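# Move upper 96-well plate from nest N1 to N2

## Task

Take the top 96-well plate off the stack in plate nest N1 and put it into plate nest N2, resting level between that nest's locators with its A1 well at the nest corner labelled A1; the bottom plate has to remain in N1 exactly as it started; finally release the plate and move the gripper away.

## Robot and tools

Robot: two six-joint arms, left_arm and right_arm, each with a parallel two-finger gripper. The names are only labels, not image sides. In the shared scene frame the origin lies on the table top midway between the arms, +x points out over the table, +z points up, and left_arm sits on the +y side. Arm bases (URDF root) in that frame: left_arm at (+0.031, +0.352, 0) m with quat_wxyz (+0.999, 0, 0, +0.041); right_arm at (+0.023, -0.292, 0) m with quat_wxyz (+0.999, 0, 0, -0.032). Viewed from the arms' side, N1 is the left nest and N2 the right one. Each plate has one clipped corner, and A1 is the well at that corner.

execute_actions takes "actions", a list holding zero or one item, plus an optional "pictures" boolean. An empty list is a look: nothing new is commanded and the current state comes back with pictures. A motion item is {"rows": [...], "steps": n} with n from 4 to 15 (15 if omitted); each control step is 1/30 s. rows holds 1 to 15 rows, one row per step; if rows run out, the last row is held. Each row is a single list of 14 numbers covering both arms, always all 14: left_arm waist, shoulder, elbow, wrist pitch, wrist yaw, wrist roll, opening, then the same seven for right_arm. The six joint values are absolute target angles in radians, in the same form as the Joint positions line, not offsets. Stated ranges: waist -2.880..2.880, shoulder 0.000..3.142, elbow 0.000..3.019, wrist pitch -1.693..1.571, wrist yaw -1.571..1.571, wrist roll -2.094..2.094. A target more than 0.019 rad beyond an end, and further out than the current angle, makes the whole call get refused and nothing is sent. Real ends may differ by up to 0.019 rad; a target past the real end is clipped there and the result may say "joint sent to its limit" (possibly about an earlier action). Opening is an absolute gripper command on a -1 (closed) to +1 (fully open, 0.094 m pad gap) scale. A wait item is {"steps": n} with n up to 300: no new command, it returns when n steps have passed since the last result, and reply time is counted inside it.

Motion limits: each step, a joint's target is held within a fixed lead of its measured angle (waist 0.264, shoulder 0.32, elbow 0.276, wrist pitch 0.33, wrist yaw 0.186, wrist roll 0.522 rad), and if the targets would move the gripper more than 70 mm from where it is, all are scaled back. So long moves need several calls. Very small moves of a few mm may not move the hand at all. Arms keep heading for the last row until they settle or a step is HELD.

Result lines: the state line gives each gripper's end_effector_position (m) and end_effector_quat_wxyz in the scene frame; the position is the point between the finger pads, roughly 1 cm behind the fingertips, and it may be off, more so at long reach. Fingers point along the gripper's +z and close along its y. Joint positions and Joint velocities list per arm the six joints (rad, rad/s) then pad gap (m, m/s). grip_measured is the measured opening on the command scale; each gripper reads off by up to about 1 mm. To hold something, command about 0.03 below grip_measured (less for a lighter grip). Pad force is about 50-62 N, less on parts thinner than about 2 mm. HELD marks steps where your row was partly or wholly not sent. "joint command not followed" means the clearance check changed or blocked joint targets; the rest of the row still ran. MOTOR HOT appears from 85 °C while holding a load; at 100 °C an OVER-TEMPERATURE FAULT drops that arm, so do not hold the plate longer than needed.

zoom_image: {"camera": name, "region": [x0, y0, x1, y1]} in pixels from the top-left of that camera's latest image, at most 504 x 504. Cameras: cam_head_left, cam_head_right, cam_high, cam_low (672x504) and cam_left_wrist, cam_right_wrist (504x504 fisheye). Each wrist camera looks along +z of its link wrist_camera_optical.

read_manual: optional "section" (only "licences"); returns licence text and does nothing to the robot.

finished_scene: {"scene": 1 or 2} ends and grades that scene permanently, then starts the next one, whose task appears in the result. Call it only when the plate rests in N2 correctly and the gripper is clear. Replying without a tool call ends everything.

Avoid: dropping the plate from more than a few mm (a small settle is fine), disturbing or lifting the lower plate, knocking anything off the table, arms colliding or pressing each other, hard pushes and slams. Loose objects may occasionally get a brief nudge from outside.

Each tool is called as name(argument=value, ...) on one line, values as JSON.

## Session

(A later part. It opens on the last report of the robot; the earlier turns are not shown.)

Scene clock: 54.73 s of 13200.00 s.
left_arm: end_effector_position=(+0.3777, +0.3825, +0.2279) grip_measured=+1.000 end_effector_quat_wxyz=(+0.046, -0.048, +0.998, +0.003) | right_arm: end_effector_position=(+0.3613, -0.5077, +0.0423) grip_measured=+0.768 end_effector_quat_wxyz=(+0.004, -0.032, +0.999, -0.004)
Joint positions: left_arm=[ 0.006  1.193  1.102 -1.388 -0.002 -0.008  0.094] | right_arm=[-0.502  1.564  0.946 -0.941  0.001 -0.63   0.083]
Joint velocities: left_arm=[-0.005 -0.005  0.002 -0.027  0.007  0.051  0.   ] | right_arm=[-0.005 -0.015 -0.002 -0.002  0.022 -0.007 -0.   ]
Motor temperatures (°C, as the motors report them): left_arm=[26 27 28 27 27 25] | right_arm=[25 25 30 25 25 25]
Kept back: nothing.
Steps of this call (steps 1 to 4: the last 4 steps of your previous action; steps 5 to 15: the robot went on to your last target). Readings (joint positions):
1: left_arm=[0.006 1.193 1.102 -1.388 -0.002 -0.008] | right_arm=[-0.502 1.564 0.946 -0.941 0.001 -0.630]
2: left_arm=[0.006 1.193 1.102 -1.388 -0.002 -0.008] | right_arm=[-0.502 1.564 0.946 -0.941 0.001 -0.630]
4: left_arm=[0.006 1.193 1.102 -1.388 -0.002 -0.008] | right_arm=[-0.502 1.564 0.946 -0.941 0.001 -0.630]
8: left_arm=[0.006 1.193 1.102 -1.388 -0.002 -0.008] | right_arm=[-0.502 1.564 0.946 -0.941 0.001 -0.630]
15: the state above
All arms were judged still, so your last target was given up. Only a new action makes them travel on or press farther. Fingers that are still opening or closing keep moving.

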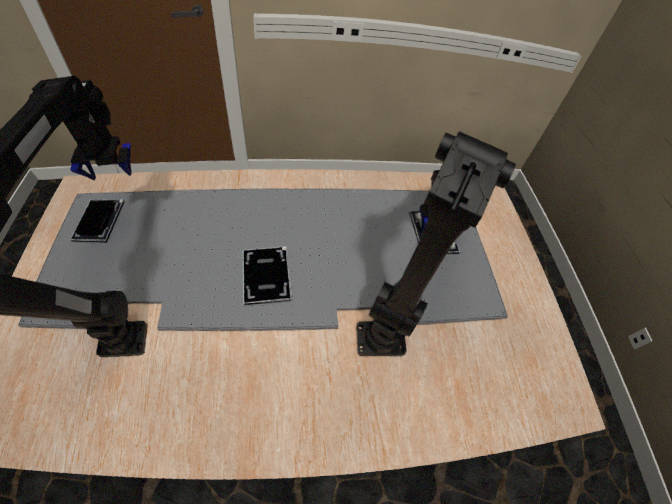

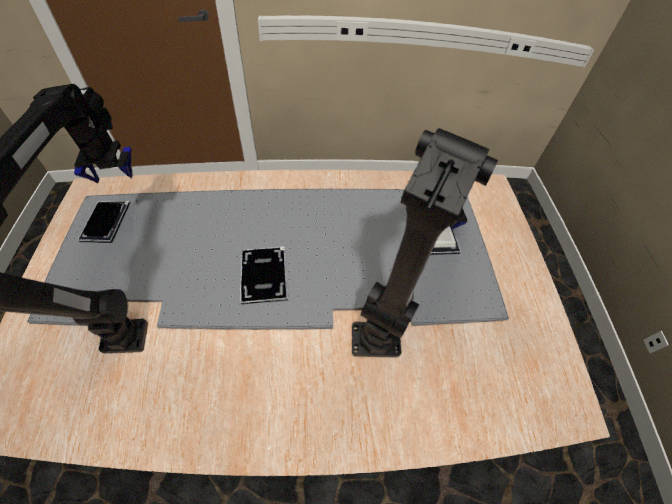

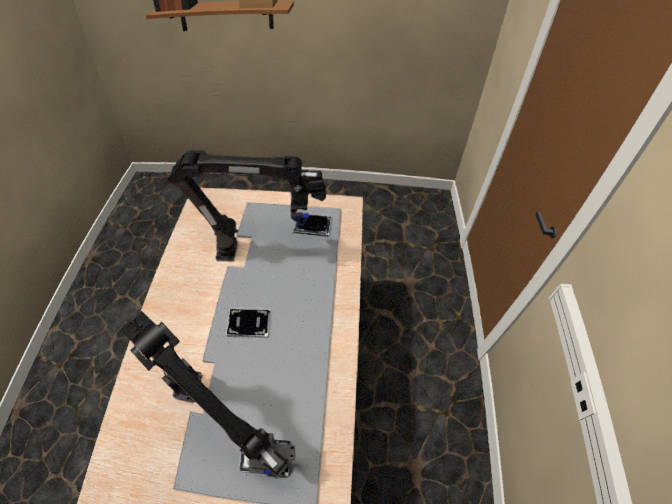

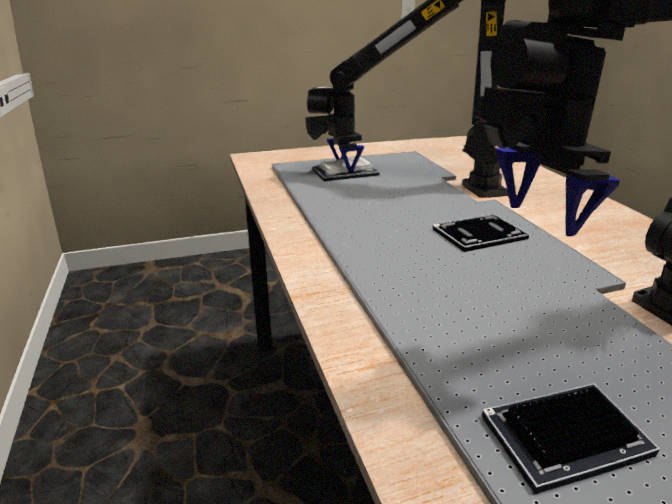

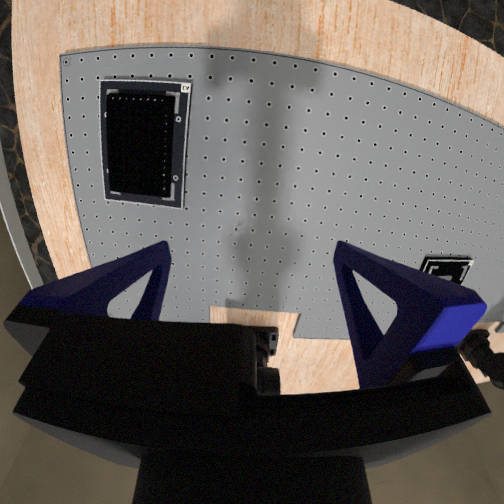

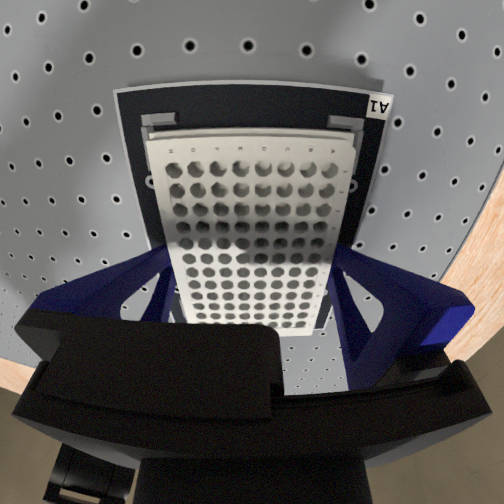

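execute_actions(actions=[{"rows":[[0,1.2,1.1,-1.4,0,0,1,-0.5,1.545,0.97,-0.945,0,-0.63,0.7]],"steps":15}])

execute_actions(actions=[{"rows":[[0,1.2,1.1,-1.4,0,0,1,-0.5,1.545,0.975,-0.945,0,-0.595,0.7]],"steps":15}])

execute_actions(actions=[{"rows":[[0,1.2,1.1,-1.4,0,0,1,-0.5,1.59,0.975,-0.945,0,-0.6,0.7]],"steps":15}])

execute_actions(actions=[{"steps":15}], pictures=true)

zoom_image(camera="cam_right_wrist", region=[100,70,400,270])

Scene clock: 55.47 s of 13200.00 s.
left_arm: end_effector_position=(+0.3777, +0.3825, +0.2279) grip_measured=+1.000 end_effector_quat_wxyz=(+0.046, -0.048, +0.998, +0.003) | right_arm: end_effector_position=(+0.3625, -0.5083, +0.0482) grip_measured=+0.768 end_effector_quat_wxyz=(+0.011, -0.032, +0.999, -0.008)
Joint positions: left_arm=[ 0.006  1.193  1.102 -1.388 -0.002 -0.008  0.094] | right_arm=[-0.502  1.549  0.946 -0.941  0.001 -0.63   0.083]
Joint velocities: left_arm=[-0.015  0.005 -0.007 -0.007  0.022 -0.007  0.   ] | right_arm=[-0.005 -0.005  0.017  0.002 -0.051  0.022  0.001]
Motor temperatures (°C, as the motors report them): left_arm=[26 27 28 27 27 25] | right_arm=[25 25 30 25 25 25]
Steps of this call (steps 1 to 11: nothing new was sent; steps 12 to 22: the first 11 steps of this action). Readings (joint positions):
12: left_arm=[0.006 1.193 1.102 -1.388 -0.002 -0.008] | right_arm=[-0.502 1.562 0.946 -0.941 0.001 -0.630]
13: left_arm=[0.006 1.193 1.102 -1.388 -0.002 -0.008] | right_arm=[-0.502 1.560 0.946 -0.941 0.001 -0.630]
15: left_arm=[0.006 1.193 1.102 -1.388 -0.002 -0.008] | right_arm=[-0.502 1.555 0.946 -0.941 0.001 -0.630]
19: left_arm=[0.006 1.193 1.102 -1.388 -0.002 -0.008] | right_arm=[-0.502 1.549 0.946 -0.941 0.001 -0.630]
22: the state above

Scene clock: 55.97 s of 13200.00 s.
left_arm: end_effector_position=(+0.3777, +0.3825, +0.2279) grip_measured=+1.000 end_effector_quat_wxyz=(+0.046, -0.048, +0.998, +0.003) | right_arm: end_effector_position=(+0.3625, -0.5083, +0.0482) grip_measured=+0.768 end_effector_quat_wxyz=(+0.011, -0.023, +1.000, -0.008)
Joint positions: left_arm=[ 0.006  1.193  1.102 -1.388 -0.002 -0.008  0.094] | right_arm=[-0.502  1.549  0.946 -0.941  0.001 -0.614  0.083]
Joint velocities: left_arm=[ 0.005 -0.005 -0.007  0.002 -0.022 -0.007  0.   ] | right_arm=[-0.005 -0.024 -0.002  0.007 -0.081 -0.007 -0.001]
Motor temperatures (°C, as the motors report them): left_arm=[26 27 28 27 27 25] | right_arm=[25 26 30 25 25 25]
Steps of this call (steps 1 to 4: the last 4 steps of your previous action; steps 5 to 15: the first 11 steps of this action). Readings (joint positions):
5: left_arm=[0.006 1.193 1.102 -1.388 -0.002 -0.008] | right_arm=[-0.502 1.549 0.946 -0.941 0.001 -0.628]
6: left_arm=[0.006 1.193 1.102 -1.388 -0.002 -0.008] | right_arm=[-0.502 1.549 0.946 -0.941 0.001 -0.625]
8: left_arm=[0.006 1.193 1.102 -1.388 -0.002 -0.008] | right_arm=[-0.502 1.549 0.946 -0.941 0.001 -0.620]
12: left_arm=[0.006 1.193 1.102 -1.388 -0.002 -0.008] | right_arm=[-0.502 1.549 0.946 -0.941 0.001 -0.615]
15: the state above

Scene clock: 56.47 s of 13200.00 s.
left_arm: end_effector_position=(+0.3777, +0.3825, +0.2279) grip_measured=+1.000 end_effector_quat_wxyz=(+0.046, -0.048, +0.998, +0.003) | right_arm: end_effector_position=(+0.3622, -0.5072, +0.0416) grip_measured=+0.768 end_effector_quat_wxyz=(+0.004, -0.024, +1.000, -0.003)
Joint positions: left_arm=[ 0.006  1.193  1.102 -1.388 -0.002 -0.008  0.094] | right_arm=[-0.501  1.567  0.947 -0.941 -0.    -0.613  0.083]
Joint velocities: left_arm=[-0.005 -0.024 -0.007 -0.007 -0.051 -0.007  0.   ] | right_arm=[ 0.005 -0.005 -0.012  0.007 -0.037  0.037 -0.   ]
Motor temperatures (°C, as the motors report them): left_arm=[26 27 28 27 27 25] | right_arm=[25 26 30 25 25 25]
Steps of this call (steps 1 to 4: the last 4 steps of your previous action; steps 5 to 15: the first 11 steps of this action). Readings (joint positions):
5: left_arm=[0.006 1.193 1.102 -1.388 -0.002 -0.008] | right_arm=[-0.502 1.550 0.946 -0.941 0.001 -0.613]
6: left_arm=[0.006 1.193 1.102 -1.388 -0.002 -0.008] | right_arm=[-0.502 1.552 0.946 -0.941 0.001 -0.613]
8: left_arm=[0.006 1.193 1.102 -1.388 -0.002 -0.008] | right_arm=[-0.502 1.561 0.946 -0.941 0.001 -0.613]
12: left_arm=[0.006 1.193 1.102 -1.388 -0.002 -0.008] | right_arm=[-0.501 1.567 0.947 -0.941 -0.000 -0.613]
15: the state above

Scene clock: 56.97 s of 13200.00 s.
left_arm: end_effector_position=(+0.3777, +0.3825, +0.2279) grip_measured=+1.000 end_effector_quat_wxyz=(+0.046, -0.048, +0.998, +0.003) | right_arm: end_effector_position=(+0.3622, -0.5072, +0.0416) grip_measured=+0.768 end_effector_quat_wxyz=(+0.004, -0.024, +1.000, -0.003)
Joint positions: left_arm=[ 0.006  1.193  1.102 -1.388 -0.002 -0.008  0.094] | right_arm=[-0.501  1.567  0.947 -0.941 -0.    -0.613  0.083]
Joint velocities: left_arm=[-0.024 -0.015 -0.002  0.007 -0.007  0.022  0.   ] | right_arm=[-0.015  0.005  0.002  0.002  0.007 -0.066  0.   ]
Motor temperatures (°C, as the motors report them): left_arm=[26 27 28 27 27 25] | right_arm=[25 26 30 25 25 25]
Kept back: nothing.
Steps of this call (steps 1 to 4: the last 4 steps of your previous action; steps 5 to 15: the robot went on to your last target). Readings (joint positions):
1: left_arm=[0.006 1.193 1.102 -1.388 -0.002 -0.008] | right_arm=[-0.501 1.567 0.947 -0.941 -0.000 -0.613]
2: left_arm=[0.006 1.193 1.102 -1.388 -0.002 -0.008] | right_arm=[-0.501 1.567 0.947 -0.941 -0.000 -0.613]
4: left_arm=[0.006 1.193 1.102 -1.388 -0.002 -0.008] | right_arm=[-0.501 1.567 0.947 -0.941 -0.000 -0.613]
8: left_arm=[0.006 1.193 1.102 -1.388 -0.002 -0.008] | right_arm=[-0.501 1.567 0.947 -0.941 -0.000 -0.613]
15: the state above
All arms were judged still, so your last target was given up. Only a new action makes them travel on or press farther. Fingers that are still opening or closing keep moving.

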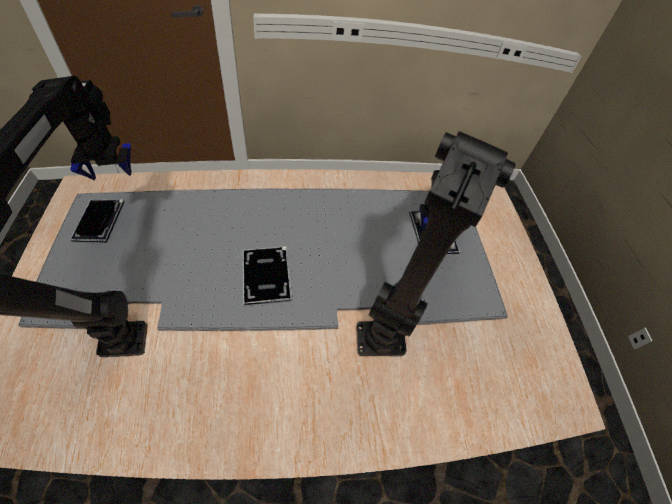

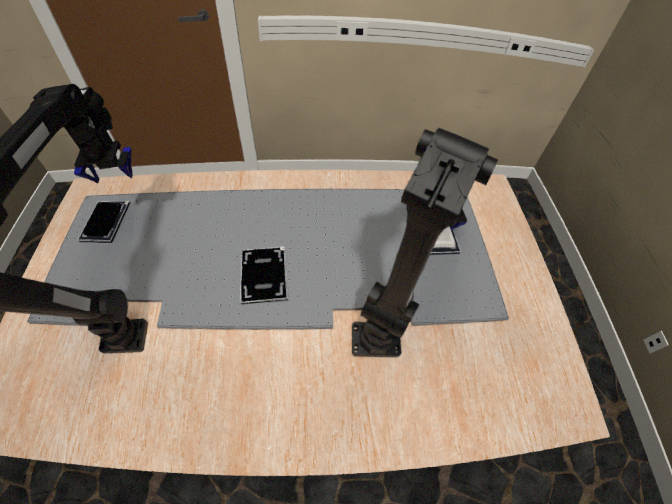

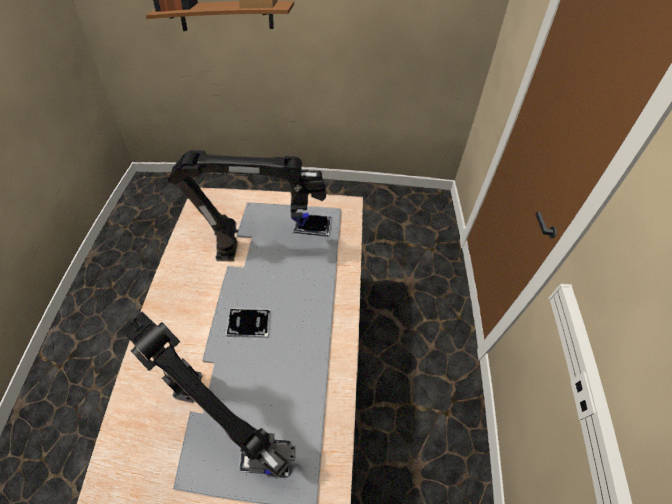

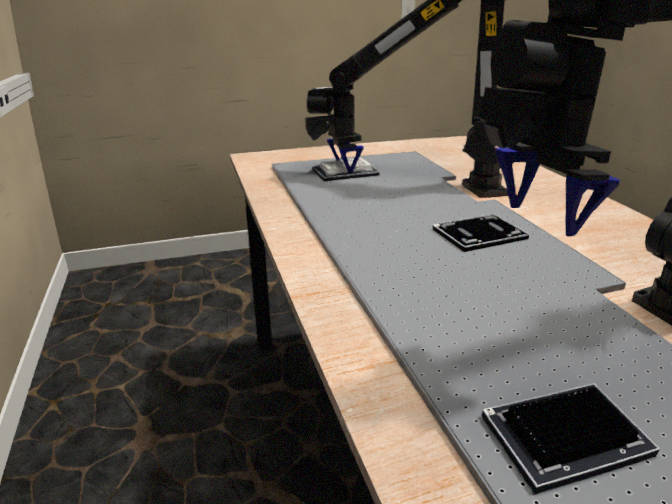

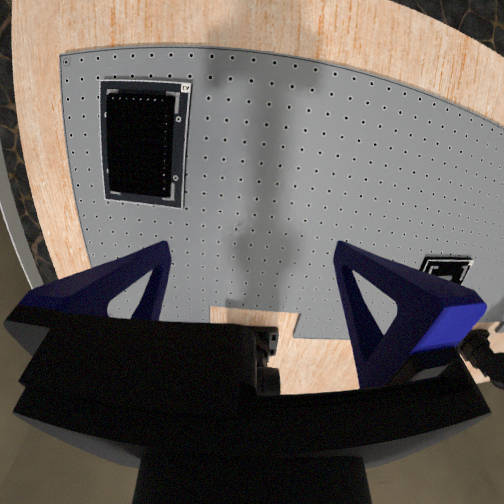

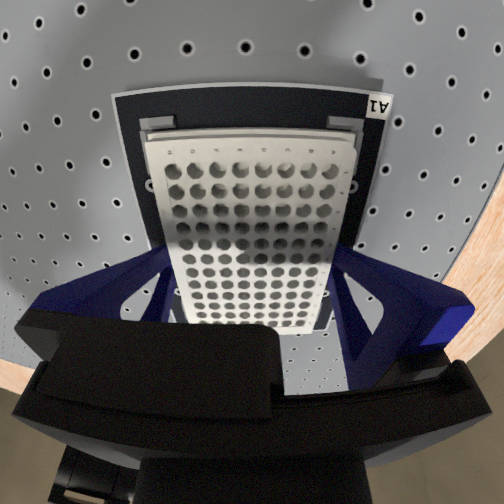

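Region (100, 70, 400, 270) of cam_right_wrist's 504x504 image, scaled by 1.680, with more detail than that image has.

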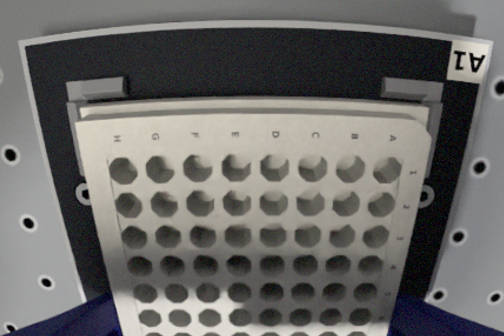

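Looks well aligned; release.

execute_actions(actions=[{"rows":[[0,1.2,1.1,-1.4,0,0,1,-0.5,1.567,0.975,-0.945,0,-0.6,1]],"steps":15}])

execute_actions(actions=[{"rows":[[0,1.2,1.1,-1.4,0,0,1,-0.5,1.55,1.0,-0.99,0,-0.6,1],[0,1.2,1.1,-1.4,0,0,1,-0.5,1.54,1.01,-1.0,0,-0.6,1],[0,1.2,1.1,-1.4,0,0,1,-0.5,1.525,1.02,-1.03,0,-0.6,1],[0,1.2,1.1,-1.4,0,0,1,-0.5,1.51,1.03,-1.05,0,-0.6,1],[0,1.2,1.1,-1.4,0,0,1,-0.5,1.495,1.04,-1.08,0,-0.6,1],[0,1.2,1.1,-1.4,0,0,1,-0.5,1.48,1.05,-1.1,0,-0.6,1]],"steps":15}])

execute_actions(actions=[{"steps":15}], pictures=true)

zoom_image(camera="cam_low", region=[290,120,410,200])

Scene clock: 57.60 s of 13200.00 s.
left_arm: end_effector_position=(+0.3777, +0.3825, +0.2279) grip_measured=+1.000 end_effector_quat_wxyz=(+0.046, -0.048, +0.998, +0.003) | right_arm: end_effector_position=(+0.3622, -0.5072, +0.0416) grip_measured=+1.000 end_effector_quat_wxyz=(+0.004, -0.024, +1.000, -0.003)
Joint positions: left_arm=[ 0.006  1.193  1.102 -1.388 -0.002 -0.008  0.094] | right_arm=[-0.501  1.567  0.947 -0.941 -0.    -0.613  0.094]
Joint velocities: left_arm=[ 0.005 -0.005  0.017 -0.002 -0.051 -0.066  0.   ] | right_arm=[-0.005  0.005  0.002 -0.012  0.007 -0.007  0.   ]
Motor temperatures (°C, as the motors report them): left_arm=[26 27 28 27 27 25] | right_arm=[25 26 30 25 25 25]
Steps of this call (steps 1 to 8: nothing new was sent; steps 9 to 19: the first 11 steps of this action). Readings (joint positions):
9: left_arm=[0.006 1.193 1.102 -1.388 -0.002 -0.008] | right_arm=[-0.501 1.567 0.947 -0.941 -0.000 -0.613]
10: left_arm=[0.006 1.193 1.102 -1.388 -0.002 -0.008] | right_arm=[-0.501 1.567 0.947 -0.941 -0.000 -0.613]
12: left_arm=[0.006 1.193 1.102 -1.388 -0.002 -0.008] | right_arm=[-0.501 1.567 0.947 -0.941 -0.000 -0.613]
16: left_arm=[0.006 1.193 1.102 -1.388 -0.002 -0.008] | right_arm=[-0.501 1.567 0.947 -0.941 -0.000 -0.613]
19: the state above

Scene clock: 58.10 s of 13200.00 s.
left_arm: end_effector_position=(+0.3777, +0.3825, +0.2279) grip_measured=+1.000 end_effector_quat_wxyz=(+0.046, -0.048, +0.998, +0.003) | right_arm: end_effector_position=(+0.3636, -0.5080, +0.1024) grip_measured=+1.000 end_effector_quat_wxyz=(+0.015, -0.024, +1.000, -0.010)
Joint positions: left_arm=[ 0.006  1.193  1.102 -1.388 -0.002 -0.008  0.094] | right_arm=[-0.501  1.469  1.019 -1.086 -0.    -0.613  0.094]
Joint velocities: left_arm=[-0.005 -0.005 -0.007 -0.002  0.007 -0.022  0.   ] | right_arm=[ 0.005 -0.239  0.144 -0.042 -0.007 -0.095  0.   ]
Motor temperatures (°C, as the motors report them): left_arm=[26 27 28 27 27 25] | right_arm=[25 26 30 25 25 25]
Steps of this call (steps 1 to 4: the last 4 steps of your previous action; steps 5 to 15: the first 11 steps of this action). Readings (joint positions):
5: left_arm=[0.006 1.193 1.102 -1.388 -0.002 -0.008] | right_arm=[-0.501 1.567 0.949 -0.947 -0.000 -0.613]
6: left_arm=[0.006 1.193 1.102 -1.388 -0.002 -0.008] | right_arm=[-0.501 1.566 0.953 -0.962 -0.000 -0.613]
8: left_arm=[0.006 1.193 1.102 -1.388 -0.002 -0.008] | right_arm=[-0.501 1.557 0.966 -0.999 -0.000 -0.613]
12: left_arm=[0.006 1.193 1.102 -1.388 -0.002 -0.008] | right_arm=[-0.501 1.506 1.000 -1.075 -0.000 -0.613]
15: the state above

Scene clock: 58.60 s of 13200.00 s.
left_arm: end_effector_position=(+0.3777, +0.3825, +0.2279) grip_measured=+1.000 end_effector_quat_wxyz=(+0.046, -0.048, +0.998, +0.003) | right_arm: end_effector_position=(+0.3652, -0.5091, +0.1072) grip_measured=+1.000 end_effector_quat_wxyz=(+0.019, -0.024, +0.999, -0.012)
Joint positions: left_arm=[ 0.006  1.193  1.102 -1.388 -0.002 -0.008  0.094] | right_arm=[-0.501  1.462  1.025 -1.089 -0.    -0.613  0.094]
Joint velocities: left_arm=[-0.005 -0.024 -0.022 -0.027  0.066  0.037  0.   ] | right_arm=[-0.005  0.005 -0.007  0.007  0.022 -0.037  0.   ]
Motor temperatures (°C, as the motors report them): left_arm=[26 27 28 27 27 25] | right_arm=[25 26 30 25 25 25]
Kept back: nothing.
Steps of this call (steps 1 to 4: the last 4 steps of your previous action; steps 5 to 15: the robot went on to your last target). Readings (joint positions):
1: left_arm=[0.006 1.193 1.102 -1.388 -0.002 -0.008] | right_arm=[-0.501 1.462 1.022 -1.086 -0.000 -0.613]
2: left_arm=[0.006 1.193 1.102 -1.388 -0.002 -0.008] | right_arm=[-0.501 1.459 1.025 -1.087 -0.000 -0.613]
4: left_arm=[0.006 1.193 1.102 -1.388 -0.002 -0.008] | right_arm=[-0.501 1.458 1.025 -1.087 -0.000 -0.613]
8: left_arm=[0.006 1.193 1.102 -1.388 -0.002 -0.008] | right_arm=[-0.501 1.461 1.025 -1.089 -0.000 -0.613]
15: the state above
All arms were judged still, so your last target was given up. Only a new action makes them travel on or press farther. Fingers that are still opening or closing keep moving.

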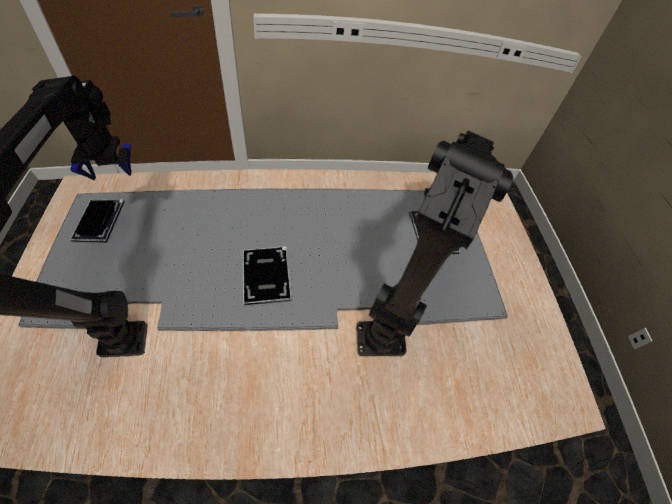

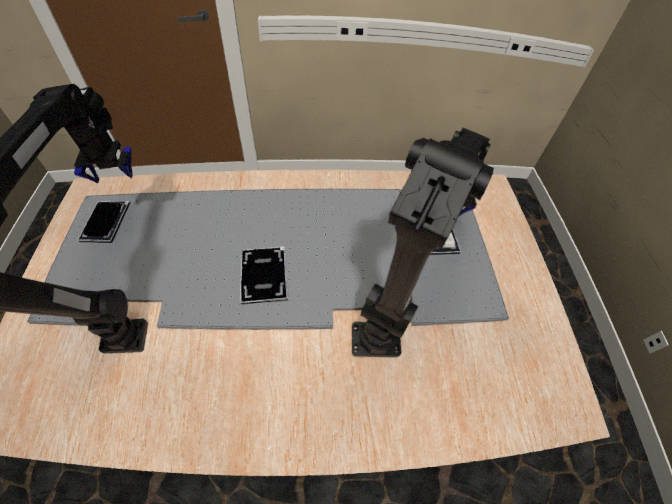

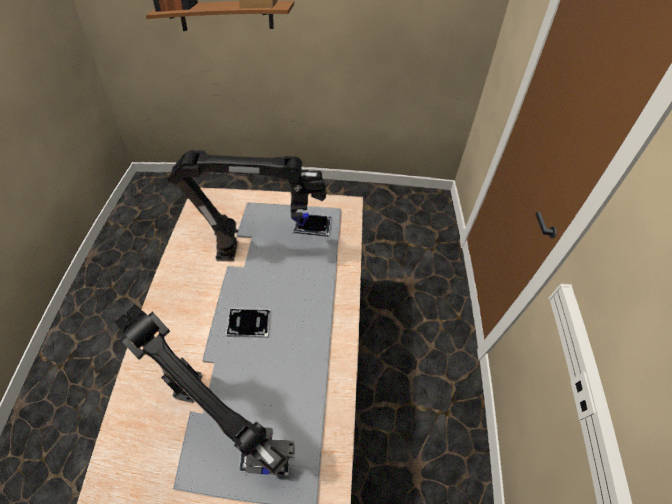

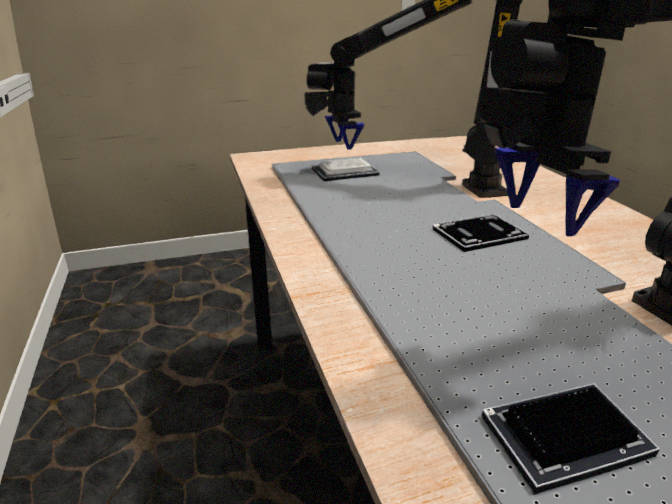

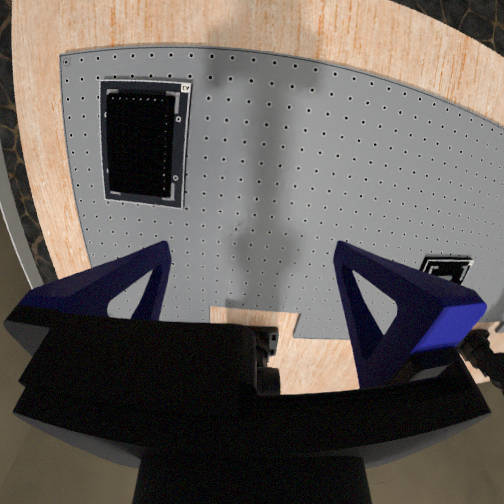

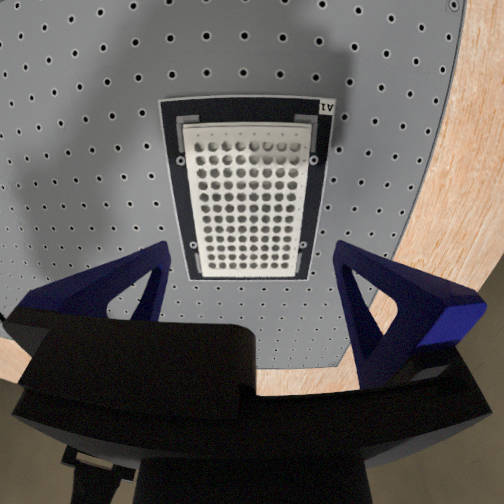

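Region (290, 120, 410, 200) of cam_low's 672x504 image, scaled by 4.200, with more detail than that image has.

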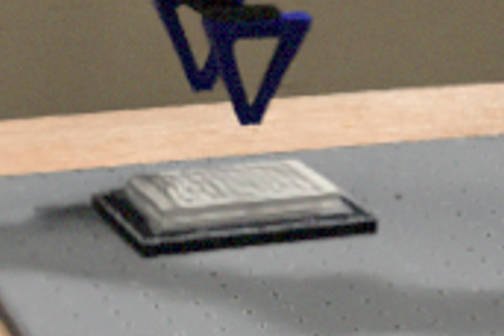

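Seated by the look of it.

finished_scene(scene=1)

The scene is finished: the task was done.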